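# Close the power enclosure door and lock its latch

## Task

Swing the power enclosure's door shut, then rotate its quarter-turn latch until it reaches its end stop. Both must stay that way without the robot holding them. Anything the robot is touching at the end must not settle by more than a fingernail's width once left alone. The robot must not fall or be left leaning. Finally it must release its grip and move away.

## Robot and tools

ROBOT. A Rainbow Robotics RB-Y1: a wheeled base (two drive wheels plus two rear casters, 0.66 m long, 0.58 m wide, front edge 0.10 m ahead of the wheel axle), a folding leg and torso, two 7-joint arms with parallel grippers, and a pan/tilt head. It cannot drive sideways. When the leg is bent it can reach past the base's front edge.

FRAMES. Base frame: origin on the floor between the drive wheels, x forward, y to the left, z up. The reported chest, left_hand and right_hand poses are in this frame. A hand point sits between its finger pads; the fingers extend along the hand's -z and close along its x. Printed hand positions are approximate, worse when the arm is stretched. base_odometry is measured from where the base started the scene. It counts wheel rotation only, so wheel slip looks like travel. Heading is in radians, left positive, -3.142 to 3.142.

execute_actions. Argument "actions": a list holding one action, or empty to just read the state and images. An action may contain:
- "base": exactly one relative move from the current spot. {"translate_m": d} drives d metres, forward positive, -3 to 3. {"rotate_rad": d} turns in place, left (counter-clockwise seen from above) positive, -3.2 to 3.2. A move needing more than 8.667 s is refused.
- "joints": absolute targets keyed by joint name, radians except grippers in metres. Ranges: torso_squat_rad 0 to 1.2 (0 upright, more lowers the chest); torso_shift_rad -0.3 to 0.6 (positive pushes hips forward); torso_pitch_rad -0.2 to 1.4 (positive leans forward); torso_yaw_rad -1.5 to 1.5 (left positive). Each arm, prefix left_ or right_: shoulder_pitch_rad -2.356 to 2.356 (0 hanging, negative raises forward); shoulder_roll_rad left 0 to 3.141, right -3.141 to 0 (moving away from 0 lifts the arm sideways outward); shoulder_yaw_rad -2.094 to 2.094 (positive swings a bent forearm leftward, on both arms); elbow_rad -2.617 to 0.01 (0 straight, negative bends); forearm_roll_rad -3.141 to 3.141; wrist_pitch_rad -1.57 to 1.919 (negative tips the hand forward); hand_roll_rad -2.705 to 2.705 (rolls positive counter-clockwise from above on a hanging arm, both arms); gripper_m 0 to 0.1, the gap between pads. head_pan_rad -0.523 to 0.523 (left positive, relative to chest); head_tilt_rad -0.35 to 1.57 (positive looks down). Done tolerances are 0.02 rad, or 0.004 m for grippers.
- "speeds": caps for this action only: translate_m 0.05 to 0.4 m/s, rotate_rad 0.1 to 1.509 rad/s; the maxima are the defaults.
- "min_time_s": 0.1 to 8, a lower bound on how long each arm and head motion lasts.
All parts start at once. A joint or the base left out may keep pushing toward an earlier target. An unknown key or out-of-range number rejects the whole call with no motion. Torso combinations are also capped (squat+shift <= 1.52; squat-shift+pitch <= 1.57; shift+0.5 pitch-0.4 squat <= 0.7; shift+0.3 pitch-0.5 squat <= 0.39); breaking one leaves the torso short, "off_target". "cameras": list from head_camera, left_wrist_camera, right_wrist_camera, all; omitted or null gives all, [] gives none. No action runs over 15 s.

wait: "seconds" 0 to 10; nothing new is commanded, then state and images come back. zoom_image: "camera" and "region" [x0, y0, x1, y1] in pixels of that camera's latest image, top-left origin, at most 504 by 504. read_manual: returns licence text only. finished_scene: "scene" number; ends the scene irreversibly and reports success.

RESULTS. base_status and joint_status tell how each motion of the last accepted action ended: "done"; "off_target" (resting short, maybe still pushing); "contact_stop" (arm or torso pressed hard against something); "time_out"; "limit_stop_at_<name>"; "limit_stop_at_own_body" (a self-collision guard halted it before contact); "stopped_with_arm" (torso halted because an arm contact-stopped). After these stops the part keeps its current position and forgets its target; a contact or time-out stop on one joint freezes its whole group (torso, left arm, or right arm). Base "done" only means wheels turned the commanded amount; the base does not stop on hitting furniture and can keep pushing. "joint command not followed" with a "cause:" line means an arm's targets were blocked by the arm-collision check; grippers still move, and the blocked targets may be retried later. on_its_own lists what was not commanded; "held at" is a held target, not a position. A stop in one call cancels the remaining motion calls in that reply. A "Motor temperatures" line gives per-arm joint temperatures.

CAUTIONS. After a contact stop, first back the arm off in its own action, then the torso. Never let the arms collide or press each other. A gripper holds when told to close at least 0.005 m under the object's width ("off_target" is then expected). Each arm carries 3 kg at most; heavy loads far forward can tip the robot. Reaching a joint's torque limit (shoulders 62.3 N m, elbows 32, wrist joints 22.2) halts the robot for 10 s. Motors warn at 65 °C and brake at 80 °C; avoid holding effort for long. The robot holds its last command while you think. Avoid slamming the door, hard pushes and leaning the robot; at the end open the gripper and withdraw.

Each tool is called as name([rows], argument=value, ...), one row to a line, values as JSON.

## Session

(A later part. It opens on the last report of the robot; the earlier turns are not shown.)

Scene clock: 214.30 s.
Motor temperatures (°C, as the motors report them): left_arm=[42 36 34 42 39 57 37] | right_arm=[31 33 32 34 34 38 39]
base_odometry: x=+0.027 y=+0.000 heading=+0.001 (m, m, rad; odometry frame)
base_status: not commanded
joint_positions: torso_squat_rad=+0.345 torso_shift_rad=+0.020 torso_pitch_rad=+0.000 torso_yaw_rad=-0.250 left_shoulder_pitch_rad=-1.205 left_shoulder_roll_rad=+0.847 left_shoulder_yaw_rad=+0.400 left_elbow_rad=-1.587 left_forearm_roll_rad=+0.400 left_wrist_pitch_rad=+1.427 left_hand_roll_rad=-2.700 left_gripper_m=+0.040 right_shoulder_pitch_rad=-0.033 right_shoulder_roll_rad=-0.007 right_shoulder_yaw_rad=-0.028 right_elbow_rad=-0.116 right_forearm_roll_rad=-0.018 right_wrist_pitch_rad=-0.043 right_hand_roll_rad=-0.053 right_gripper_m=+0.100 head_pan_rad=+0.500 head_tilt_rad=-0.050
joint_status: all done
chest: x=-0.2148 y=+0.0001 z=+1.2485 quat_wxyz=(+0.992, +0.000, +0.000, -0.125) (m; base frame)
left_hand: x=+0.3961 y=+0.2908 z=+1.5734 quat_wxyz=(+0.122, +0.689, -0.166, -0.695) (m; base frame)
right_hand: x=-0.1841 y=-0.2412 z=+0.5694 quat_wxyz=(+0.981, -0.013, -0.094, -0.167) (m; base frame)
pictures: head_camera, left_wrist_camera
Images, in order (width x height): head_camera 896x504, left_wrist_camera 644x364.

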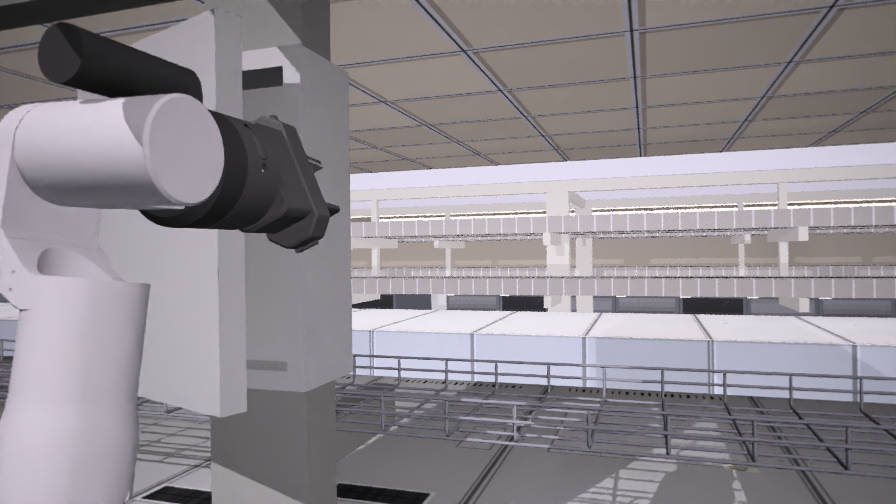

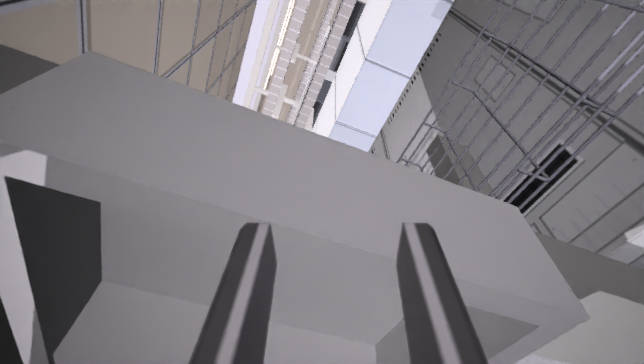

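execute_actions([
  {"joints":{"torso_shift_rad":-0.03}},
], cameras=[])

execute_actions([
  {"joints":{"torso_yaw_rad":0.07,"left_hand_roll_rad":-2.5,"left_forearm_roll_rad":0.589,"left_gripper_m":0.065}},
], cameras=[])

execute_actions([
  {"joints":{"torso_shift_rad":0.12,"torso_squat_rad":0.335}},
], cameras=["head_camera","left_wrist_camera"])

Scene clock: 218.67 s.
Motor temperatures (°C, as the motors report them): left_arm=[41 36 34 42 39 55 37] | right_arm=[31 33 32 34 34 38 39]
base_odometry: x=+0.027 y=+0.000 heading=+0.001 (m, m, rad; odometry frame)
base_status: not commanded
joint_positions: torso_squat_rad=+0.345 torso_shift_rad=-0.030 torso_pitch_rad=+0.000 torso_yaw_rad=-0.250 left_shoulder_pitch_rad=-1.205 left_shoulder_roll_rad=+0.847 left_shoulder_yaw_rad=+0.400 left_elbow_rad=-1.587 left_forearm_roll_rad=+0.400 left_wrist_pitch_rad=+1.427 left_hand_roll_rad=-2.700 left_gripper_m=+0.040 right_shoulder_pitch_rad=-0.033 right_shoulder_roll_rad=-0.007 right_shoulder_yaw_rad=-0.028 right_elbow_rad=-0.116 right_forearm_roll_rad=-0.018 right_wrist_pitch_rad=-0.043 right_hand_roll_rad=-0.053 right_gripper_m=+0.100 head_pan_rad=+0.500 head_tilt_rad=-0.050
joint_status: all done
chest: x=-0.2478 y=+0.0001 z=+1.2484 quat_wxyz=(+0.992, +0.000, +0.000, -0.125) (m; base frame)
left_hand: x=+0.3630 y=+0.2908 z=+1.5733 quat_wxyz=(+0.122, +0.689, -0.166, -0.695) (m; base frame)
right_hand: x=-0.2170 y=-0.2412 z=+0.5693 quat_wxyz=(+0.981, -0.013, -0.094, -0.167) (m; base frame)
pictures: none
No camera images: the call's "cameras" was empty. Leave "cameras" out to get every camera's image.

Scene clock: 220.00 s.
Motor temperatures (°C, as the motors report them): left_arm=[41 36 34 42 39 54 37] | right_arm=[31 33 32 34 34 38 39]
base_odometry: x=+0.027 y=+0.000 heading=+0.001 (m, m, rad; odometry frame)
base_status: not commanded
joint_positions: torso_squat_rad=+0.345 torso_shift_rad=-0.030 torso_pitch_rad=+0.000 torso_yaw_rad=+0.070 left_shoulder_pitch_rad=-1.205 left_shoulder_roll_rad=+0.847 left_shoulder_yaw_rad=+0.400 left_elbow_rad=-1.587 left_forearm_roll_rad=+0.589 left_wrist_pitch_rad=+1.427 left_hand_roll_rad=-2.500 left_gripper_m=+0.065 right_shoulder_pitch_rad=-0.033 right_shoulder_roll_rad=-0.007 right_shoulder_yaw_rad=-0.028 right_elbow_rad=-0.116 right_forearm_roll_rad=-0.018 right_wrist_pitch_rad=-0.043 right_hand_roll_rad=-0.053 right_gripper_m=+0.100 head_pan_rad=+0.500 head_tilt_rad=-0.050
joint_status: all done
chest: x=-0.2478 y=+0.0002 z=+1.2484 quat_wxyz=(+0.999, +0.000, +0.000, +0.035) (m; base frame)
left_hand: x=+0.2475 y=+0.4258 z=+1.5725 quat_wxyz=(+0.245, +0.679, -0.198, -0.663) (m; base frame)
right_hand: x=-0.1427 y=-0.2193 z=+0.5693 quat_wxyz=(+0.995, +0.002, -0.095, -0.009) (m; base frame)
pictures: none
No camera images: the call's "cameras" was empty. Leave "cameras" out to get every camera's image.

Scene clock: 221.80 s.
Motor temperatures (°C, as the motors report them): left_arm=[41 36 34 42 39 54 37] | right_arm=[31 33 32 34 34 38 39]
base_odometry: x=+0.027 y=+0.000 heading=+0.001 (m, m, rad; odometry frame)
base_status: not commanded
joint_positions: torso_squat_rad=+0.335 torso_shift_rad=+0.120 torso_pitch_rad=+0.000 torso_yaw_rad=+0.070 left_shoulder_pitch_rad=-1.205 left_shoulder_roll_rad=+0.847 left_shoulder_yaw_rad=+0.400 left_elbow_rad=-1.587 left_forearm_roll_rad=+0.589 left_wrist_pitch_rad=+1.427 left_hand_roll_rad=-2.500 left_gripper_m=+0.065 right_shoulder_pitch_rad=-0.032 right_shoulder_roll_rad=-0.007 right_shoulder_yaw_rad=-0.028 right_elbow_rad=-0.116 right_forearm_roll_rad=-0.018 right_wrist_pitch_rad=-0.043 right_hand_roll_rad=-0.053 right_gripper_m=+0.100 head_pan_rad=+0.500 head_tilt_rad=-0.050
joint_status: all done
chest: x=-0.1488 y=+0.0002 z=+1.2463 quat_wxyz=(+0.999, +0.000, +0.000, +0.035) (m; base frame)
left_hand: x=+0.3466 y=+0.4258 z=+1.5702 quat_wxyz=(+0.245, +0.679, -0.198, -0.663) (m; base frame)
right_hand: x=-0.0438 y=-0.2193 z=+0.5671 quat_wxyz=(+0.995, +0.002, -0.095, -0.009) (m; base frame)
pictures: head_camera, left_wrist_camera
Images, in order (width x height): head_camera 896x504, left_wrist_camera 644x364.

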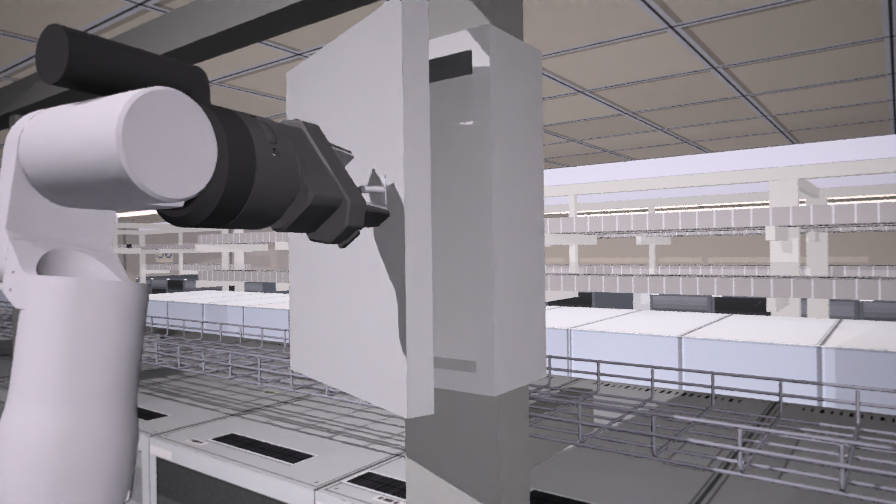

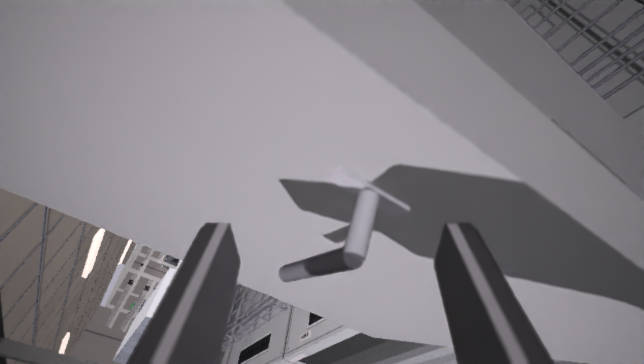

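execute_actions([
  {"joints":{"torso_shift_rad":0.19,"torso_squat_rad":0.305,"torso_yaw_rad":0.05}},
], cameras=[])

execute_actions([
  {"joints":{"torso_shift_rad":0.225,"torso_squat_rad":0.282,"torso_yaw_rad":0.015}},
], cameras=["head_camera","left_wrist_camera"])

Scene clock: 223.77 s.
Motor temperatures (°C, as the motors report them): left_arm=[41 36 34 42 38 53 37] | right_arm=[31 33 32 34 34 38 39]
base_odometry: x=+0.027 y=+0.000 heading=+0.001 (m, m, rad; odometry frame)
base_status: not commanded
joint_positions: torso_squat_rad=+0.305 torso_shift_rad=+0.190 torso_pitch_rad=+0.000 torso_yaw_rad=+0.050 left_shoulder_pitch_rad=-1.205 left_shoulder_roll_rad=+0.847 left_shoulder_yaw_rad=+0.400 left_elbow_rad=-1.587 left_forearm_roll_rad=+0.589 left_wrist_pitch_rad=+1.427 left_hand_roll_rad=-2.500 left_gripper_m=+0.065 right_shoulder_pitch_rad=-0.032 right_shoulder_roll_rad=-0.007 right_shoulder_yaw_rad=-0.028 right_elbow_rad=-0.116 right_forearm_roll_rad=-0.018 right_wrist_pitch_rad=-0.043 right_hand_roll_rad=-0.053 right_gripper_m=+0.100 head_pan_rad=+0.500 head_tilt_rad=-0.050
joint_status: all done
chest: x=-0.1018 y=+0.0002 z=+1.2456 quat_wxyz=(+1.000, +0.000, +0.000, +0.025) (m; base frame)
left_hand: x=+0.4020 y=+0.4158 z=+1.5696 quat_wxyz=(+0.238, +0.677, -0.204, -0.666) (m; base frame)
right_hand: x=-0.0013 y=-0.2214 z=+0.5665 quat_wxyz=(+0.995, +0.002, -0.095, -0.019) (m; base frame)
pictures: none
No camera images: the call's "cameras" was empty. Leave "cameras" out to get every camera's image.

Scene clock: 224.80 s.
Motor temperatures (°C, as the motors report them): left_arm=[41 36 34 42 38 52 37] | right_arm=[31 33 32 34 34 38 39]
base_odometry: x=+0.027 y=+0.000 heading=+0.001 (m, m, rad; odometry frame)
base_status: not commanded
joint_positions: torso_squat_rad=+0.282 torso_shift_rad=+0.225 torso_pitch_rad=+0.000 torso_yaw_rad=+0.015 left_shoulder_pitch_rad=-1.205 left_shoulder_roll_rad=+0.847 left_shoulder_yaw_rad=+0.400 left_elbow_rad=-1.587 left_forearm_roll_rad=+0.589 left_wrist_pitch_rad=+1.427 left_hand_roll_rad=-2.500 left_gripper_m=+0.065 right_shoulder_pitch_rad=-0.032 right_shoulder_roll_rad=-0.007 right_shoulder_yaw_rad=-0.028 right_elbow_rad=-0.116 right_forearm_roll_rad=-0.018 right_wrist_pitch_rad=-0.043 right_hand_roll_rad=-0.053 right_gripper_m=+0.100 head_pan_rad=+0.500 head_tilt_rad=-0.050
joint_status: all done
chest: x=-0.0779 y=+0.0002 z=+1.2453 quat_wxyz=(+1.000, +0.000, +0.000, +0.008) (m; base frame)
left_hand: x=+0.4401 y=+0.3979 z=+1.5693 quat_wxyz=(+0.227, +0.673, -0.216, -0.670) (m; base frame)
right_hand: x=+0.0148 y=-0.2248 z=+0.5662 quat_wxyz=(+0.995, +0.000, -0.095, -0.036) (m; base frame)
pictures: head_camera, left_wrist_camera
Images, in order (width x height): head_camera 896x504, left_wrist_camera 644x364.

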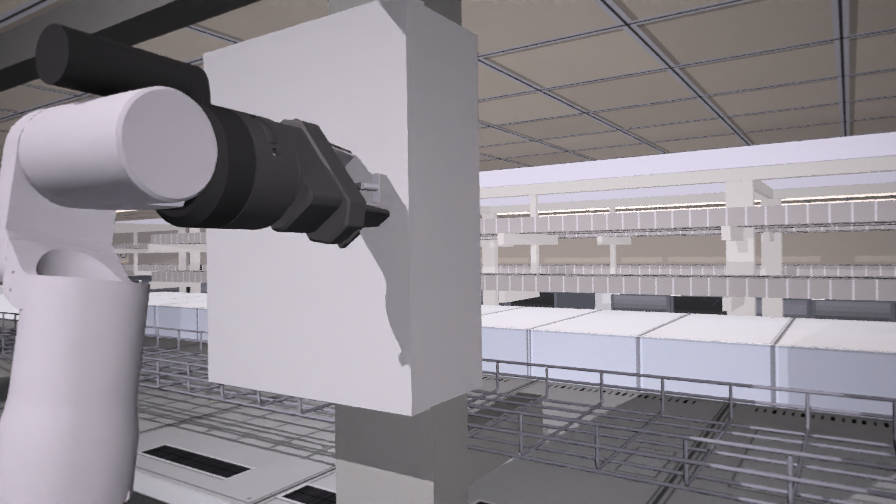

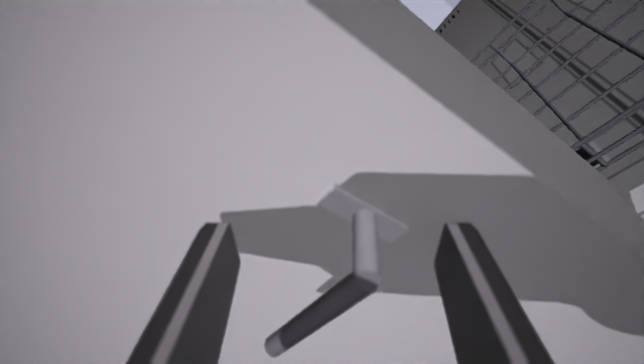

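execute_actions([
  {"joints":{"left_gripper_m":0.052,"left_hand_roll_rad":-2.15}},
], cameras=["left_wrist_camera"])

execute_actions([
  {"base":{"translate_m":0.014},"speeds":{"translate_m":0.05}},
], cameras=["head_camera","left_wrist_camera"])

Scene clock: 226.30 s.
Motor temperatures (°C, as the motors report them): left_arm=[41 36 34 42 38 52 37] | right_arm=[31 33 32 34 34 38 39]
base_odometry: x=+0.027 y=+0.000 heading=+0.001 (m, m, rad; odometry frame)
base_status: not commanded
joint_positions: torso_squat_rad=+0.282 torso_shift_rad=+0.225 torso_pitch_rad=+0.000 torso_yaw_rad=+0.015 left_shoulder_pitch_rad=-1.205 left_shoulder_roll_rad=+0.847 left_shoulder_yaw_rad=+0.400 left_elbow_rad=-1.587 left_forearm_roll_rad=+0.589 left_wrist_pitch_rad=+1.427 left_hand_roll_rad=-2.150 left_gripper_m=+0.052 right_shoulder_pitch_rad=-0.032 right_shoulder_roll_rad=-0.007 right_shoulder_yaw_rad=-0.028 right_elbow_rad=-0.116 right_forearm_roll_rad=-0.018 right_wrist_pitch_rad=-0.043 right_hand_roll_rad=-0.053 right_gripper_m=+0.100 head_pan_rad=+0.500 head_tilt_rad=-0.050
joint_status: all done
chest: x=-0.0779 y=+0.0002 z=+1.2453 quat_wxyz=(+1.000, +0.000, +0.000, +0.008) (m; base frame)
left_hand: x=+0.4401 y=+0.3979 z=+1.5693 quat_wxyz=(+0.340, +0.625, -0.330, -0.620) (m; base frame)
right_hand: x=+0.0148 y=-0.2248 z=+0.5662 quat_wxyz=(+0.995, +0.000, -0.095, -0.036) (m; base frame)
pictures: left_wrist_camera
Images, in order (width x height): left_wrist_camera 644x364.

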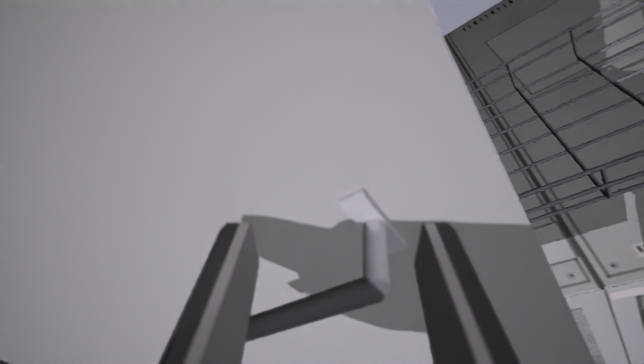

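Scene clock: 227.13 s.
Motor temperatures (°C, as the motors report them): left_arm=[41 36 34 42 38 52 37] | right_arm=[31 33 32 34 34 38 39]
base_odometry: x=+0.040 y=+0.000 heading=+0.002 (m, m, rad; odometry frame)
base_status: done
joint_positions: torso_squat_rad=+0.283 torso_shift_rad=+0.222 torso_pitch_rad=-0.005 torso_yaw_rad=+0.016 left_shoulder_pitch_rad=-1.204 left_shoulder_roll_rad=+0.848 left_shoulder_yaw_rad=+0.401 left_elbow_rad=-1.590 left_forearm_roll_rad=+0.591 left_wrist_pitch_rad=+1.431 left_hand_roll_rad=-2.150 left_gripper_m=+0.054 right_shoulder_pitch_rad=-0.033 right_shoulder_roll_rad=-0.007 right_shoulder_yaw_rad=-0.028 right_elbow_rad=-0.116 right_forearm_roll_rad=-0.018 right_wrist_pitch_rad=-0.043 right_hand_roll_rad=-0.053 right_gripper_m=+0.100 head_pan_rad=+0.500 head_tilt_rad=-0.050
joint_status: not commanded
chest: x=-0.0812 y=+0.0002 z=+1.2456 quat_wxyz=(+1.000, +0.000, -0.002, +0.008) (m; base frame)
left_hand: x=+0.4337 y=+0.3987 z=+1.5721 quat_wxyz=(+0.339, +0.627, -0.330, -0.619) (m; base frame)
right_hand: x=+0.0152 y=-0.2248 z=+0.5670 quat_wxyz=(+0.995, +0.000, -0.097, -0.035) (m; base frame)
pictures: head_camera, left_wrist_camera
Images, in order (width x height): head_camera 896x504, left_wrist_camera 644x364.

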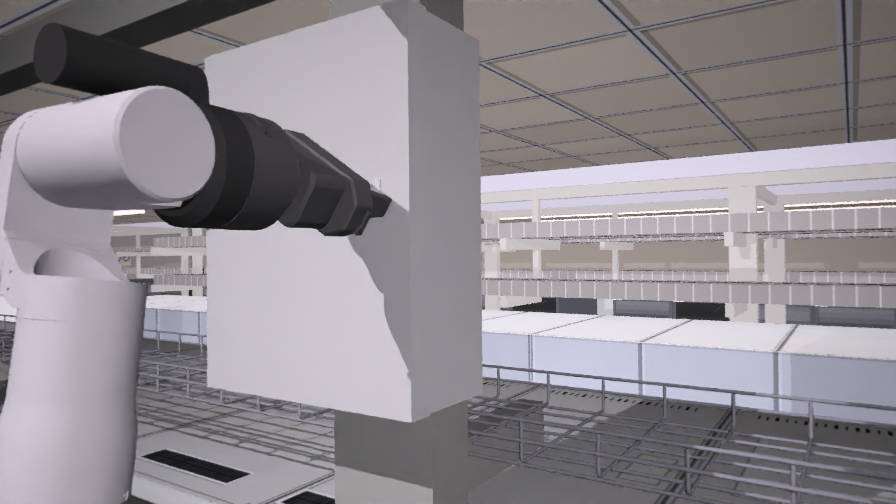

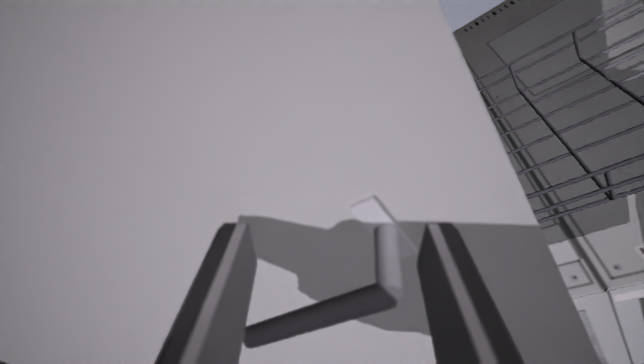

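execute_actions([
  {"joints":{"torso_shift_rad":0.19,"torso_squat_rad":0.305,"torso_yaw_rad":-0.005,"left_hand_roll_rad":-2.4}},
], cameras=[])

execute_actions([
  {"joints":{"left_hand_roll_rad":-2.05}},
], cameras=["left_wrist_camera"])

execute_actions([
  {"base":{"translate_m":0.012},"speeds":{"translate_m":0.05}},
], cameras=["left_wrist_camera"])

Scene clock: 228.70 s.
Motor temperatures (°C, as the motors report them): left_arm=[41 36 34 42 39 53 37] | right_arm=[31 33 32 34 34 38 39]
base_odometry: x=+0.040 y=+0.000 heading=+0.001 (m, m, rad; odometry frame)
base_status: not commanded
joint_positions: torso_squat_rad=+0.284 torso_shift_rad=+0.220 torso_pitch_rad=-0.009 torso_yaw_rad=+0.017 left_shoulder_pitch_rad=-1.207 left_shoulder_roll_rad=+0.847 left_shoulder_yaw_rad=+0.401 left_elbow_rad=-1.589 left_forearm_roll_rad=+0.590 left_wrist_pitch_rad=+1.427 left_hand_roll_rad=-2.400 left_gripper_m=+0.052 right_shoulder_pitch_rad=-0.032 right_shoulder_roll_rad=-0.007 right_shoulder_yaw_rad=-0.028 right_elbow_rad=-0.116 right_forearm_roll_rad=-0.018 right_wrist_pitch_rad=-0.043 right_hand_roll_rad=-0.053 right_gripper_m=+0.100 head_pan_rad=+0.500 head_tilt_rad=-0.050
joint_status: torso_squat_rad contact_stop (moved +0.001 of +0.022); torso_shift_rad contact_stop (moved -0.003 of -0.032); torso_yaw_rad contact_stop (moved +0.000 of -0.021); the others done
on_its_own: torso_squat_rad is held at +0.284, not at your +0.305, since a contact_stop; torso_shift_rad is held at +0.220, not at your +0.190, since a contact_stop; torso_yaw_rad is held at +0.016, not at your -0.005, since a contact_stop
chest: x=-0.0844 y=-0.0001 z=+1.2458 quat_wxyz=(+1.000, +0.000, -0.004, +0.008) (m; base frame)
left_hand: x=+0.4292 y=+0.3976 z=+1.5763 quat_wxyz=(+0.258, +0.666, -0.251, -0.653) (m; base frame)
right_hand: x=+0.0148 y=-0.2246 z=+0.5674 quat_wxyz=(+0.994, +0.000, -0.099, -0.035) (m; base frame)
pictures: none
No camera images: the call's "cameras" was empty. Leave "cameras" out to get every camera's image.

not run: a stop came earlier in this reply.

not run: a stop came earlier in this reply.

execute_actions([
  {"joints":{"torso_shift_rad":0.195,"torso_squat_rad":0.302,"torso_pitch_rad":0}},
], cameras=[])

execute_actions([
  {"joints":{"torso_yaw_rad":-0.005,"left_hand_roll_rad":-2.05}},
], cameras=["left_wrist_camera"])

Scene clock: 230.07 s.
Motor temperatures (°C, as the motors report them): left_arm=[40 36 34 42 38 52 37] | right_arm=[31 33 32 34 34 38 39]
base_odometry: x=+0.040 y=+0.000 heading=+0.001 (m, m, rad; odometry frame)
base_status: not commanded
joint_positions: torso_squat_rad=+0.302 torso_shift_rad=+0.195 torso_pitch_rad=+0.000 torso_yaw_rad=+0.017 left_shoulder_pitch_rad=-1.205 left_shoulder_roll_rad=+0.847 left_shoulder_yaw_rad=+0.400 left_elbow_rad=-1.587 left_forearm_roll_rad=+0.589 left_wrist_pitch_rad=+1.427 left_hand_roll_rad=-2.400 left_gripper_m=+0.052 right_shoulder_pitch_rad=-0.032 right_shoulder_roll_rad=-0.007 right_shoulder_yaw_rad=-0.028 right_elbow_rad=-0.116 right_forearm_roll_rad=-0.018 right_wrist_pitch_rad=-0.043 right_hand_roll_rad=-0.053 right_gripper_m=+0.100 head_pan_rad=+0.500 head_tilt_rad=-0.050
joint_status: all done
on_its_own: torso_yaw_rad is held at +0.016, not at your -0.005, since a contact_stop
chest: x=-0.0985 y=+0.0001 z=+1.2456 quat_wxyz=(+1.000, +0.000, +0.000, +0.008) (m; base frame)
left_hand: x=+0.4186 y=+0.3985 z=+1.5703 quat_wxyz=(+0.260, +0.662, -0.249, -0.657) (m; base frame)
right_hand: x=-0.0053 y=-0.2246 z=+0.5665 quat_wxyz=(+0.995, +0.000, -0.095, -0.035) (m; base frame)
pictures: none
No camera images: the call's "cameras" was empty. Leave "cameras" out to get every camera's image.

Scene clock: 231.03 s.
Motor temperatures (°C, as the motors report them): left_arm=[40 36 34 42 38 52 37] | right_arm=[31 33 32 34 34 38 39]
base_odometry: x=+0.041 y=+0.000 heading=+0.001 (m, m, rad; odometry frame)
base_status: not commanded
joint_positions: torso_squat_rad=+0.302 torso_shift_rad=+0.195 torso_pitch_rad=+0.000 torso_yaw_rad=-0.005 left_shoulder_pitch_rad=-1.205 left_shoulder_roll_rad=+0.847 left_shoulder_yaw_rad=+0.400 left_elbow_rad=-1.587 left_forearm_roll_rad=+0.589 left_wrist_pitch_rad=+1.427 left_hand_roll_rad=-2.050 left_gripper_m=+0.052 right_shoulder_pitch_rad=-0.032 right_shoulder_roll_rad=-0.007 right_shoulder_yaw_rad=-0.028 right_elbow_rad=-0.116 right_forearm_roll_rad=-0.018 right_wrist_pitch_rad=-0.043 right_hand_roll_rad=-0.053 right_gripper_m=+0.100 head_pan_rad=+0.500 head_tilt_rad=-0.050
joint_status: all done
chest: x=-0.0985 y=+0.0001 z=+1.2456 quat_wxyz=(+1.000, +0.000, +0.000, -0.003) (m; base frame)
left_hand: x=+0.4272 y=+0.3873 z=+1.5701 quat_wxyz=(+0.364, +0.605, -0.367, -0.606) (m; base frame)
right_hand: x=-0.0102 y=-0.2266 z=+0.5665 quat_wxyz=(+0.994, -0.001, -0.095, -0.046) (m; base frame)
pictures: left_wrist_camera
Images, in order (width x height): left_wrist_camera 644x364.

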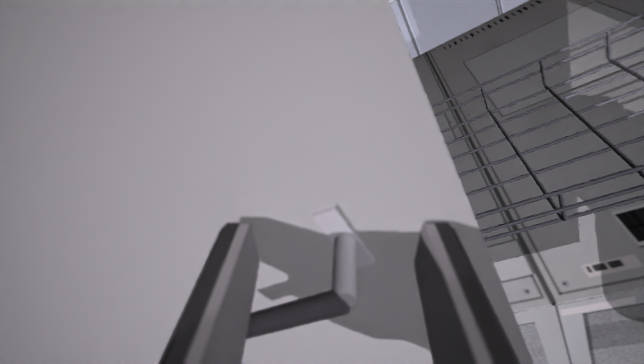

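Centred. Press, then roll a little.

execute_actions([
  {"base":{"translate_m":0.015},"speeds":{"translate_m":0.05}},
], cameras=["left_wrist_camera"])

execute_actions([
  {"joints":{"left_hand_roll_rad":-1.8},"min_time_s":2},
], cameras=["left_wrist_camera"])

Scene clock: 232.27 s.
Motor temperatures (°C, as the motors report them): left_arm=[40 36 34 42 38 52 37] | right_arm=[31 33 32 34 34 38 39]
base_odometry: x=+0.055 y=+0.000 heading=+0.002 (m, m, rad; odometry frame)
base_status: done
joint_positions: torso_squat_rad=+0.303 torso_shift_rad=+0.192 torso_pitch_rad=-0.005 torso_yaw_rad=-0.004 left_shoulder_pitch_rad=-1.205 left_shoulder_roll_rad=+0.849 left_shoulder_yaw_rad=+0.401 left_elbow_rad=-1.591 left_forearm_roll_rad=+0.591 left_wrist_pitch_rad=+1.430 left_hand_roll_rad=-2.050 left_gripper_m=+0.053 right_shoulder_pitch_rad=-0.033 right_shoulder_roll_rad=-0.007 right_shoulder_yaw_rad=-0.028 right_elbow_rad=-0.116 right_forearm_roll_rad=-0.018 right_wrist_pitch_rad=-0.043 right_hand_roll_rad=-0.053 right_gripper_m=+0.100 head_pan_rad=+0.500 head_tilt_rad=-0.050
joint_status: not commanded
chest: x=-0.1021 y=+0.0003 z=+1.2458 quat_wxyz=(+1.000, +0.000, -0.003, -0.002) (m; base frame)
left_hand: x=+0.4200 y=+0.3884 z=+1.5735 quat_wxyz=(+0.363, +0.607, -0.368, -0.604) (m; base frame)
right_hand: x=-0.0098 y=-0.2265 z=+0.5672 quat_wxyz=(+0.994, -0.001, -0.097, -0.045) (m; base frame)
pictures: left_wrist_camera
Images, in order (width x height): left_wrist_camera 644x364.

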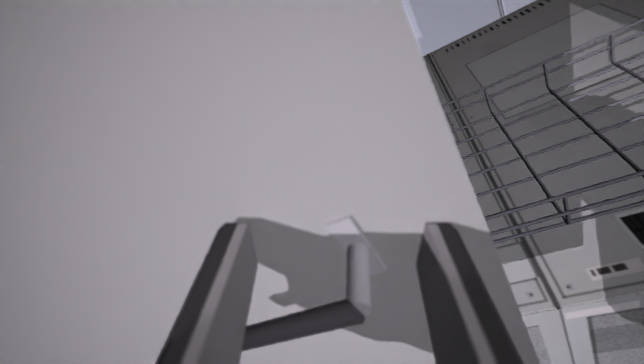

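Scene clock: 234.57 s.
Motor temperatures (°C, as the motors report them): left_arm=[40 35 34 42 39 53 37] | right_arm=[31 33 32 34 34 38 39]
base_odometry: x=+0.055 y=+0.000 heading=+0.002 (m, m, rad; odometry frame)
base_status: not commanded
joint_positions: torso_squat_rad=+0.303 torso_shift_rad=+0.192 torso_pitch_rad=-0.005 torso_yaw_rad=-0.004 left_shoulder_pitch_rad=-1.205 left_shoulder_roll_rad=+0.851 left_shoulder_yaw_rad=+0.402 left_elbow_rad=-1.591 left_forearm_roll_rad=+0.590 left_wrist_pitch_rad=+1.429 left_hand_roll_rad=-1.801 left_gripper_m=+0.052 right_shoulder_pitch_rad=-0.033 right_shoulder_roll_rad=-0.007 right_shoulder_yaw_rad=-0.028 right_elbow_rad=-0.116 right_forearm_roll_rad=-0.018 right_wrist_pitch_rad=-0.043 right_hand_roll_rad=-0.053 right_gripper_m=+0.100 head_pan_rad=+0.500 head_tilt_rad=-0.050
joint_status: all done
chest: x=-0.1019 y=+0.0005 z=+1.2458 quat_wxyz=(+1.000, +0.000, -0.003, -0.002) (m; base frame)
left_hand: x=+0.4197 y=+0.3899 z=+1.5742 quat_wxyz=(+0.436, +0.558, -0.440, -0.553) (m; base frame)
right_hand: x=-0.0097 y=-0.2265 z=+0.5673 quat_wxyz=(+0.994, -0.001, -0.097, -0.045) (m; base frame)
pictures: left_wrist_camera
Images, in order (width x height): left_wrist_camera 644x364.

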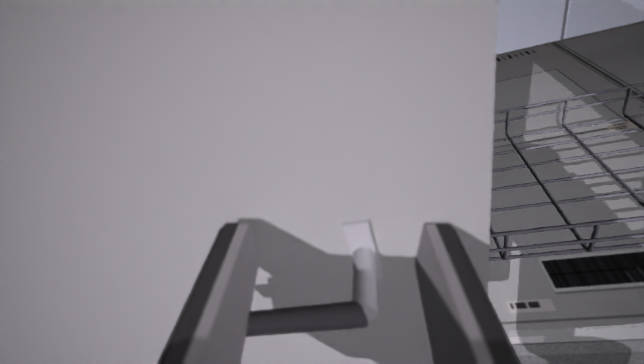

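execute_actions([
  {"joints":{"left_hand_roll_rad":-1.55},"min_time_s":2},
], cameras=["left_wrist_camera","head_camera"])

Scene clock: 237.20 s.
Motor temperatures (°C, as the motors report them): left_arm=[40 35 34 42 39 52 37] | right_arm=[31 33 32 34 34 38 39]
base_odometry: x=+0.055 y=+0.000 heading=+0.002 (m, m, rad; odometry frame)
base_status: not commanded
joint_positions: torso_squat_rad=+0.303 torso_shift_rad=+0.193 torso_pitch_rad=-0.004 torso_yaw_rad=-0.004 left_shoulder_pitch_rad=-1.211 left_shoulder_roll_rad=+0.854 left_shoulder_yaw_rad=+0.405 left_elbow_rad=-1.591 left_forearm_roll_rad=+0.588 left_wrist_pitch_rad=+1.424 left_hand_roll_rad=-1.551 left_gripper_m=+0.053 right_shoulder_pitch_rad=-0.033 right_shoulder_roll_rad=-0.007 right_shoulder_yaw_rad=-0.028 right_elbow_rad=-0.116 right_forearm_roll_rad=-0.018 right_wrist_pitch_rad=-0.043 right_hand_roll_rad=-0.053 right_gripper_m=+0.100 head_pan_rad=+0.500 head_tilt_rad=-0.050
joint_status: all done
chest: x=-0.1012 y=+0.0004 z=+1.2457 quat_wxyz=(+1.000, +0.000, -0.002, -0.002) (m; base frame)
left_hand: x=+0.4183 y=+0.3907 z=+1.5793 quat_wxyz=(+0.498, +0.502, -0.509, -0.490) (m; base frame)
right_hand: x=-0.0097 y=-0.2264 z=+0.5671 quat_wxyz=(+0.994, -0.001, -0.097, -0.045) (m; base frame)
pictures: head_camera, left_wrist_camera
Images, in order (width x height): head_camera 896x504, left_wrist_camera 644x364.

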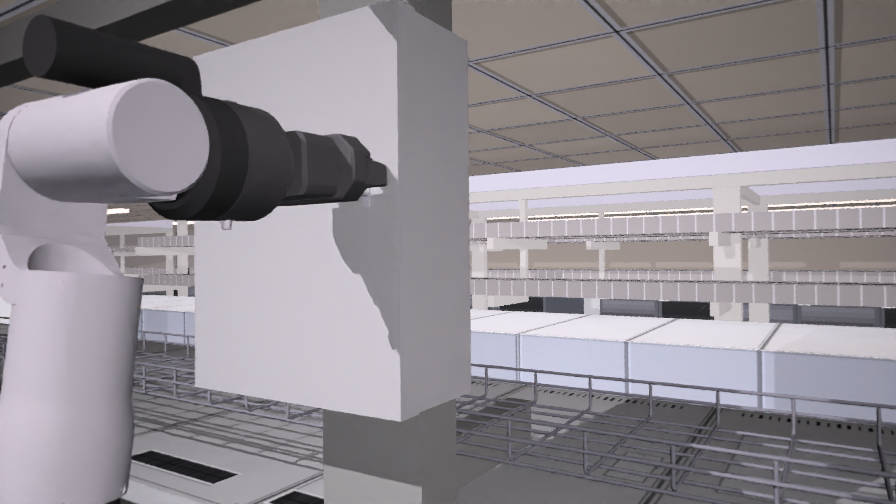

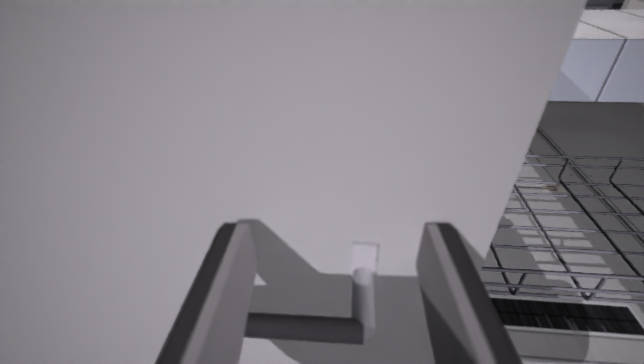

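execute_actions([
  {"base":{"translate_m":0.01},"speeds":{"translate_m":0.05}},
], cameras=["left_wrist_camera","head_camera"])

Scene clock: 239.43 s.
Motor temperatures (°C, as the motors report them): left_arm=[40 35 34 42 39 52 37] | right_arm=[31 33 32 34 34 38 39]
base_odometry: x=+0.064 y=+0.000 heading=+0.003 (m, m, rad; odometry frame)
base_status: done
joint_positions: torso_squat_rad=+0.303 torso_shift_rad=+0.191 torso_pitch_rad=-0.008 torso_yaw_rad=-0.003 left_shoulder_pitch_rad=-1.209 left_shoulder_roll_rad=+0.854 left_shoulder_yaw_rad=+0.405 left_elbow_rad=-1.594 left_forearm_roll_rad=+0.590 left_wrist_pitch_rad=+1.429 left_hand_roll_rad=-1.551 left_gripper_m=+0.053 right_shoulder_pitch_rad=-0.032 right_shoulder_roll_rad=-0.007 right_shoulder_yaw_rad=-0.028 right_elbow_rad=-0.116 right_forearm_roll_rad=-0.018 right_wrist_pitch_rad=-0.043 right_hand_roll_rad=-0.053 right_gripper_m=+0.100 head_pan_rad=+0.500 head_tilt_rad=-0.050
joint_status: not commanded
chest: x=-0.1036 y=+0.0004 z=+1.2459 quat_wxyz=(+1.000, +0.000, -0.004, -0.002) (m; base frame)
left_hand: x=+0.4143 y=+0.3905 z=+1.5797 quat_wxyz=(+0.498, +0.502, -0.509, -0.491) (m; base frame)
right_hand: x=-0.0095 y=-0.2264 z=+0.5676 quat_wxyz=(+0.994, -0.001, -0.099, -0.045) (m; base frame)
pictures: head_camera, left_wrist_camera
Images, in order (width x height): head_camera 896x504, left_wrist_camera 644x364.

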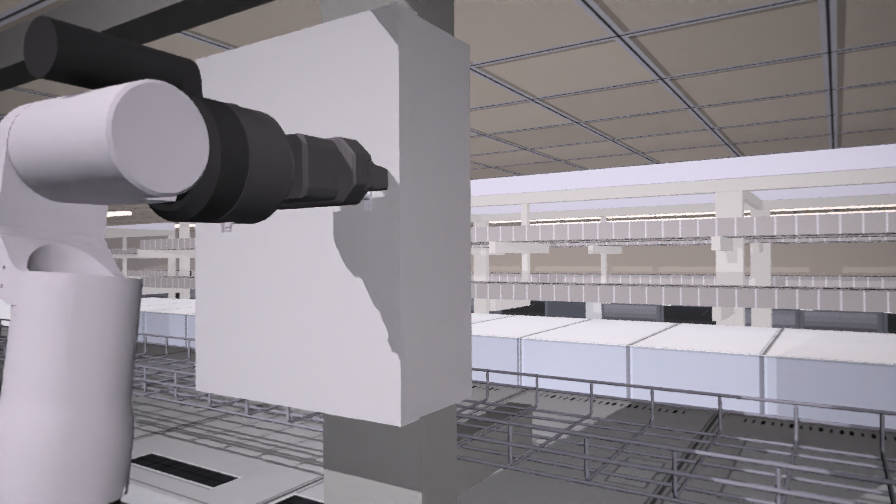

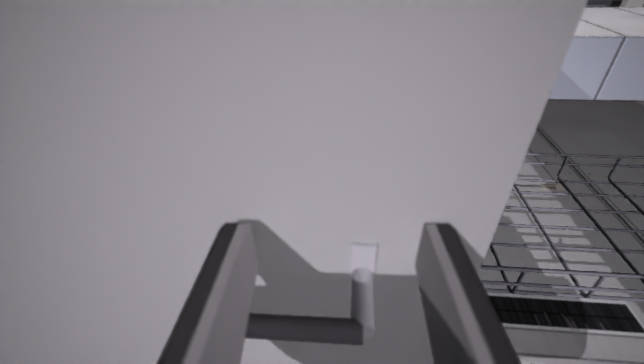

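execute_actions([
  {"joints":{"left_hand_roll_rad":-1.4},"min_time_s":1.5},
], cameras=["left_wrist_camera"])

execute_actions([
  {"base":{"translate_m":-0.022},"speeds":{"translate_m":0.05}},
], cameras=["left_wrist_camera"])

Scene clock: 241.73 s.
Motor temperatures (°C, as the motors report them): left_arm=[39 36 34 43 39 51 37] | right_arm=[31 33 32 34 34 38 39]
base_odometry: x=+0.064 y=+0.000 heading=+0.003 (m, m, rad; odometry frame)
base_status: not commanded
joint_positions: torso_squat_rad=+0.303 torso_shift_rad=+0.191 torso_pitch_rad=-0.007 torso_yaw_rad=-0.003 left_shoulder_pitch_rad=-1.213 left_shoulder_roll_rad=+0.856 left_shoulder_yaw_rad=+0.406 left_elbow_rad=-1.594 left_forearm_roll_rad=+0.588 left_wrist_pitch_rad=+1.425 left_hand_roll_rad=-1.401 left_gripper_m=+0.053 right_shoulder_pitch_rad=-0.032 right_shoulder_roll_rad=-0.007 right_shoulder_yaw_rad=-0.028 right_elbow_rad=-0.116 right_forearm_roll_rad=-0.018 right_wrist_pitch_rad=-0.043 right_hand_roll_rad=-0.053 right_gripper_m=+0.100 head_pan_rad=+0.500 head_tilt_rad=-0.050
joint_status: all done
chest: x=-0.1032 y=+0.0004 z=+1.2458 quat_wxyz=(+1.000, +0.000, -0.004, -0.002) (m; base frame)
left_hand: x=+0.4135 y=+0.3916 z=+1.5827 quat_wxyz=(+0.532, +0.465, -0.546, -0.450) (m; base frame)
right_hand: x=-0.0094 y=-0.2263 z=+0.5675 quat_wxyz=(+0.994, -0.001, -0.098, -0.045) (m; base frame)
pictures: left_wrist_camera
Images, in order (width x height): left_wrist_camera 644x364.

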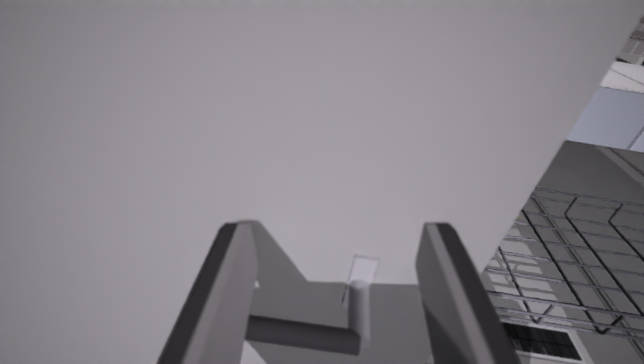

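Scene clock: 242.77 s.
Motor temperatures (°C, as the motors report them): left_arm=[39 36 34 43 39 52 37] | right_arm=[31 33 32 34 34 38 39]
base_odometry: x=+0.042 y=+0.000 heading=+0.003 (m, m, rad; odometry frame)
base_status: done
joint_positions: torso_squat_rad=+0.302 torso_shift_rad=+0.194 torso_pitch_rad=-0.002 torso_yaw_rad=-0.004 left_shoulder_pitch_rad=-1.213 left_shoulder_roll_rad=+0.854 left_shoulder_yaw_rad=+0.405 left_elbow_rad=-1.591 left_forearm_roll_rad=+0.587 left_wrist_pitch_rad=+1.422 left_hand_roll_rad=-1.401 left_gripper_m=+0.053 right_shoulder_pitch_rad=-0.032 right_shoulder_roll_rad=-0.007 right_shoulder_yaw_rad=-0.028 right_elbow_rad=-0.116 right_forearm_roll_rad=-0.018 right_wrist_pitch_rad=-0.043 right_hand_roll_rad=-0.053 right_gripper_m=+0.100 head_pan_rad=+0.500 head_tilt_rad=-0.050
joint_status: not commanded
chest: x=-0.0998 y=+0.0002 z=+1.2456 quat_wxyz=(+1.000, +0.000, -0.001, -0.002) (m; base frame)
left_hand: x=+0.4204 y=+0.3899 z=+1.5795 quat_wxyz=(+0.533, +0.463, -0.545, -0.451) (m; base frame)
right_hand: x=-0.0098 y=-0.2263 z=+0.5667 quat_wxyz=(+0.994, -0.001, -0.096, -0.046) (m; base frame)
pictures: left_wrist_camera
Images, in order (width x height): left_wrist_camera 644x364.

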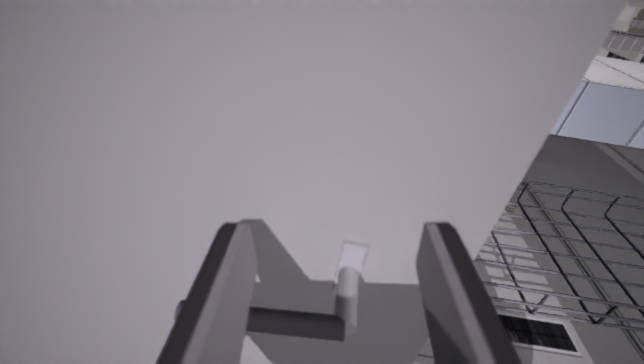

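execute_actions([
  {"joints":{"left_hand_roll_rad":-2.6,"left_gripper_m":0.06},"base":{"translate_m":-0.05}},
], cameras=[])

execute_actions([
  {"joints":{"left_hand_roll_rad":0.03,"torso_yaw_rad":0.03}},
], cameras=[])

execute_actions([
  {"base":{"translate_m":0.055}},
], cameras=[])

execute_actions([
  {"joints":{"left_gripper_m":0}},
], cameras=["left_wrist_camera"])

execute_actions([
  {"joints":{"torso_squat_rad":0.345,"torso_shift_rad":0.09,"torso_yaw_rad":0.075}},
], cameras=[])

execute_actions([
  {"joints":{"torso_shift_rad":0.0,"left_gripper_m":0.04}},
], cameras=[])

execute_actions([
  {"joints":{"torso_shift_rad":-0.06,"torso_yaw_rad":-0.2,"left_gripper_m":0.0,"left_forearm_roll_rad":1.0}},
], cameras=["head_camera","left_wrist_camera"])

Scene clock: 247.20 s.
Motor temperatures (°C, as the motors report them): left_arm=[39 36 34 43 39 54 38] | right_arm=[31 33 32 34 34 38 39]
base_odometry: x=-0.008 y=+0.000 heading=+0.001 (m, m, rad; odometry frame)
base_status: done
joint_positions: torso_squat_rad=+0.302 torso_shift_rad=+0.195 torso_pitch_rad=+0.000 torso_yaw_rad=-0.005 left_shoulder_pitch_rad=-1.205 left_shoulder_roll_rad=+0.847 left_shoulder_yaw_rad=+0.400 left_elbow_rad=-1.587 left_forearm_roll_rad=+0.589 left_wrist_pitch_rad=+1.427 left_hand_roll_rad=-2.600 left_gripper_m=+0.060 right_shoulder_pitch_rad=-0.032 right_shoulder_roll_rad=-0.007 right_shoulder_yaw_rad=-0.028 right_elbow_rad=-0.116 right_forearm_roll_rad=-0.018 right_wrist_pitch_rad=-0.043 right_hand_roll_rad=-0.053 right_gripper_m=+0.100 head_pan_rad=+0.500 head_tilt_rad=-0.050
joint_status: all done
chest: x=-0.0985 y=+0.0001 z=+1.2456 quat_wxyz=(+1.000, +0.000, +0.000, -0.002) (m; base frame)
left_hand: x=+0.4271 y=+0.3874 z=+1.5702 quat_wxyz=(+0.186, +0.682, -0.189, -0.682) (m; base frame)
right_hand: x=-0.0102 y=-0.2265 z=+0.5664 quat_wxyz=(+0.994, -0.001, -0.095, -0.046) (m; base frame)
pictures: none
No camera images: the call's "cameras" was empty. Leave "cameras" out to get every camera's image.

Scene clock: 249.53 s.
Motor temperatures (°C, as the motors report them): left_arm=[39 36 34 43 39 53 38] | right_arm=[31 33 32 34 34 38 39]
base_odometry: x=-0.008 y=+0.000 heading=+0.001 (m, m, rad; odometry frame)
base_status: not commanded
joint_positions: torso_squat_rad=+0.302 torso_shift_rad=+0.195 torso_pitch_rad=+0.000 torso_yaw_rad=+0.030 left_shoulder_pitch_rad=-1.205 left_shoulder_roll_rad=+0.847 left_shoulder_yaw_rad=+0.400 left_elbow_rad=-1.587 left_forearm_roll_rad=+0.589 left_wrist_pitch_rad=+1.427 left_hand_roll_rad=+0.030 left_gripper_m=+0.060 right_shoulder_pitch_rad=-0.033 right_shoulder_roll_rad=-0.007 right_shoulder_yaw_rad=-0.028 right_elbow_rad=-0.116 right_forearm_roll_rad=-0.018 right_wrist_pitch_rad=-0.043 right_hand_roll_rad=-0.053 right_gripper_m=+0.100 head_pan_rad=+0.500 head_tilt_rad=-0.050
joint_status: all done
chest: x=-0.0985 y=+0.0002 z=+1.2456 quat_wxyz=(+1.000, +0.000, +0.000, +0.015) (m; base frame)
left_hand: x=+0.4133 y=+0.4055 z=+1.5701 quat_wxyz=(+0.706, +0.002, -0.708, +0.020) (m; base frame)
right_hand: x=-0.0023 y=-0.2233 z=+0.5665 quat_wxyz=(+0.995, +0.001, -0.095, -0.029) (m; base frame)
pictures: none
No camera images: the call's "cameras" was empty. Leave "cameras" out to get every camera's image.

Scene clock: 250.83 s.
Motor temperatures (°C, as the motors report them): left_arm=[39 36 34 43 39 52 37] | right_arm=[31 33 32 34 34 38 39]
base_odometry: x=+0.047 y=+0.000 heading=+0.002 (m, m, rad; odometry frame)
base_status: done
joint_positions: torso_squat_rad=+0.302 torso_shift_rad=+0.195 torso_pitch_rad=+0.000 torso_yaw_rad=+0.030 left_shoulder_pitch_rad=-1.205 left_shoulder_roll_rad=+0.847 left_shoulder_yaw_rad=+0.400 left_elbow_rad=-1.587 left_forearm_roll_rad=+0.589 left_wrist_pitch_rad=+1.427 left_hand_roll_rad=+0.030 left_gripper_m=+0.060 right_shoulder_pitch_rad=-0.033 right_shoulder_roll_rad=-0.007 right_shoulder_yaw_rad=-0.028 right_elbow_rad=-0.116 right_forearm_roll_rad=-0.018 right_wrist_pitch_rad=-0.043 right_hand_roll_rad=-0.053 right_gripper_m=+0.100 head_pan_rad=+0.500 head_tilt_rad=-0.050
joint_status: not commanded
chest: x=-0.0985 y=+0.0001 z=+1.2456 quat_wxyz=(+1.000, +0.000, +0.000, +0.015) (m; base frame)
left_hand: x=+0.4134 y=+0.4055 z=+1.5699 quat_wxyz=(+0.706, +0.002, -0.707, +0.020) (m; base frame)
right_hand: x=-0.0022 y=-0.2233 z=+0.5665 quat_wxyz=(+0.995, +0.001, -0.095, -0.029) (m; base frame)
pictures: none
No camera images: the call's "cameras" was empty. Leave "cameras" out to get every camera's image.

Scene clock: 251.90 s.
Motor temperatures (°C, as the motors report them): left_arm=[39 35 34 42 39 52 37] | right_arm=[31 33 32 34 34 38 39]
base_odometry: x=+0.047 y=+0.000 heading=+0.001 (m, m, rad; odometry frame)
base_status: not commanded
joint_positions: torso_squat_rad=+0.302 torso_shift_rad=+0.195 torso_pitch_rad=+0.001 torso_yaw_rad=+0.030 left_shoulder_pitch_rad=-1.203 left_shoulder_roll_rad=+0.846 left_shoulder_yaw_rad=+0.399 left_elbow_rad=-1.586 left_forearm_roll_rad=+0.589 left_wrist_pitch_rad=+1.428 left_hand_roll_rad=+0.030 left_gripper_m=+0.008 right_shoulder_pitch_rad=-0.033 right_shoulder_roll_rad=-0.007 right_shoulder_yaw_rad=-0.028 right_elbow_rad=-0.116 right_forearm_roll_rad=-0.018 right_wrist_pitch_rad=-0.043 right_hand_roll_rad=-0.053 right_gripper_m=+0.100 head_pan_rad=+0.500 head_tilt_rad=-0.050
joint_status: left_gripper_m off_target (ended at +0.008, target +0.000)
chest: x=-0.0982 y=+0.0002 z=+1.2456 quat_wxyz=(+1.000, +0.000, +0.000, +0.015) (m; base frame)
left_hand: x=+0.4149 y=+0.4053 z=+1.5676 quat_wxyz=(+0.708, +0.001, -0.706, +0.020) (m; base frame)
right_hand: x=-0.0023 y=-0.2234 z=+0.5664 quat_wxyz=(+0.995, +0.001, -0.094, -0.029) (m; base frame)
pictures: left_wrist_camera
Images, in order (width x height): left_wrist_camera 644x364.

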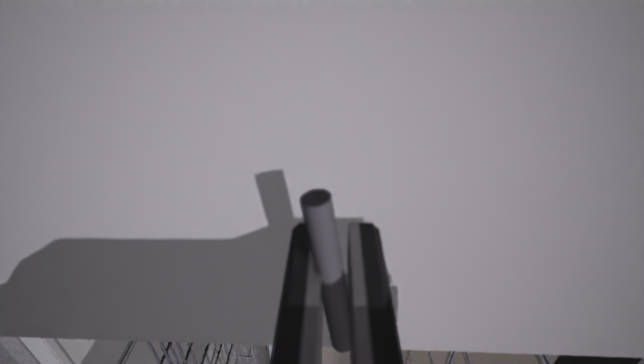

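Scene clock: 253.40 s.
Motor temperatures (°C, as the motors report them): left_arm=[39 35 34 43 39 51 37] | right_arm=[31 33 32 34 34 38 39]
base_odometry: x=+0.047 y=+0.000 heading=+0.001 (m, m, rad; odometry frame)
base_status: not commanded
joint_positions: torso_squat_rad=+0.345 torso_shift_rad=+0.091 torso_pitch_rad=+0.002 torso_yaw_rad=+0.075 left_shoulder_pitch_rad=-1.202 left_shoulder_roll_rad=+0.851 left_shoulder_yaw_rad=+0.403 left_elbow_rad=-1.583 left_forearm_roll_rad=+0.585 left_wrist_pitch_rad=+1.425 left_hand_roll_rad=+0.030 left_gripper_m=+0.008 right_shoulder_pitch_rad=-0.033 right_shoulder_roll_rad=-0.007 right_shoulder_yaw_rad=-0.028 right_elbow_rad=-0.116 right_forearm_roll_rad=-0.018 right_wrist_pitch_rad=-0.043 right_hand_roll_rad=-0.053 right_gripper_m=+0.100 head_pan_rad=+0.500 head_tilt_rad=-0.050
joint_status: all done
chest: x=-0.1675 y=+0.0017 z=+1.2460 quat_wxyz=(+0.999, -0.001, +0.001, +0.038) (m; base frame)
left_hand: x=+0.3257 y=+0.4350 z=+1.5678 quat_wxyz=(+0.707, +0.019, -0.706, +0.041) (m; base frame)
right_hand: x=-0.0625 y=-0.2188 z=+0.5672 quat_wxyz=(+0.996, +0.002, -0.094, -0.006) (m; base frame)
pictures: none
No camera images: the call's "cameras" was empty. Leave "cameras" out to get every camera's image.

Scene clock: 255.03 s.
Motor temperatures (°C, as the motors report them): left_arm=[39 35 34 43 39 51 37] | right_arm=[31 33 32 34 34 38 39]
base_odometry: x=+0.047 y=+0.000 heading=+0.001 (m, m, rad; odometry frame)
base_status: not commanded
joint_positions: torso_squat_rad=+0.345 torso_shift_rad=+0.000 torso_pitch_rad=+0.000 torso_yaw_rad=+0.075 left_shoulder_pitch_rad=-1.204 left_shoulder_roll_rad=+0.847 left_shoulder_yaw_rad=+0.400 left_elbow_rad=-1.587 left_forearm_roll_rad=+0.589 left_wrist_pitch_rad=+1.427 left_hand_roll_rad=+0.030 left_gripper_m=+0.040 right_shoulder_pitch_rad=-0.033 right_shoulder_roll_rad=-0.007 right_shoulder_yaw_rad=-0.028 right_elbow_rad=-0.116 right_forearm_roll_rad=-0.018 right_wrist_pitch_rad=-0.043 right_hand_roll_rad=-0.053 right_gripper_m=+0.100 head_pan_rad=+0.500 head_tilt_rad=-0.050
joint_status: all done
chest: x=-0.2280 y=+0.0002 z=+1.2487 quat_wxyz=(+0.999, +0.000, +0.000, +0.038) (m; base frame)
left_hand: x=+0.2651 y=+0.4285 z=+1.5728 quat_wxyz=(+0.706, +0.018, -0.707, +0.036) (m; base frame)
right_hand: x=-0.1217 y=-0.2188 z=+0.5696 quat_wxyz=(+0.995, +0.003, -0.095, -0.006) (m; base frame)
pictures: none
No camera images: the call's "cameras" was empty. Leave "cameras" out to get every camera's image.

Scene clock: 256.27 s.
Motor temperatures (°C, as the motors report them): left_arm=[39 35 34 42 39 50 37] | right_arm=[31 33 32 34 34 38 39]
base_odometry: x=+0.047 y=+0.000 heading=+0.001 (m, m, rad; odometry frame)
base_status: not commanded
joint_positions: torso_squat_rad=+0.345 torso_shift_rad=-0.060 torso_pitch_rad=+0.000 torso_yaw_rad=-0.200 left_shoulder_pitch_rad=-1.204 left_shoulder_roll_rad=+0.847 left_shoulder_yaw_rad=+0.400 left_elbow_rad=-1.587 left_forearm_roll_rad=+1.000 left_wrist_pitch_rad=+1.427 left_hand_roll_rad=+0.030 left_gripper_m=+0.000 right_shoulder_pitch_rad=-0.032 right_shoulder_roll_rad=-0.007 right_shoulder_yaw_rad=-0.028 right_elbow_rad=-0.116 right_forearm_roll_rad=-0.018 right_wrist_pitch_rad=-0.043 right_hand_roll_rad=-0.053 right_gripper_m=+0.100 head_pan_rad=+0.500 head_tilt_rad=-0.050
joint_status: all done
chest: x=-0.2675 y=+0.0001 z=+1.2475 quat_wxyz=(+0.995, +0.000, +0.000, -0.100) (m; base frame)
left_hand: x=+0.2869 y=+0.1925 z=+1.5739 quat_wxyz=(+0.679, -0.240, -0.669, -0.182) (m; base frame)
right_hand: x=-0.2248 y=-0.2394 z=+0.5684 quat_wxyz=(+0.985, -0.010, -0.094, -0.143) (m; base frame)
pictures: head_camera, left_wrist_camera
Images, in order (width x height): head_camera 896x504, left_wrist_camera 644x364.

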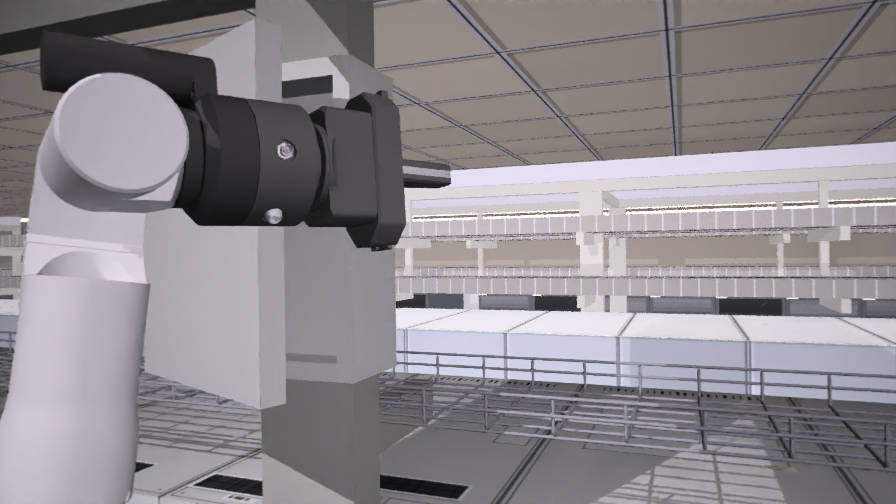

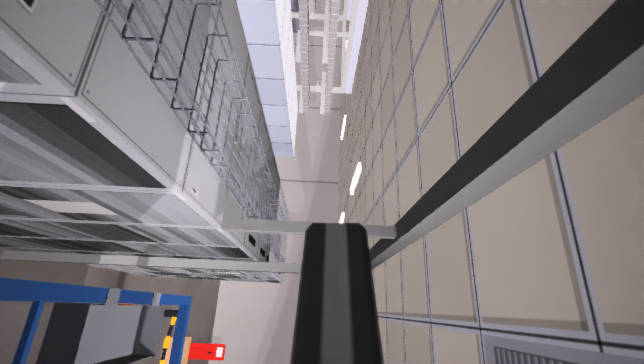

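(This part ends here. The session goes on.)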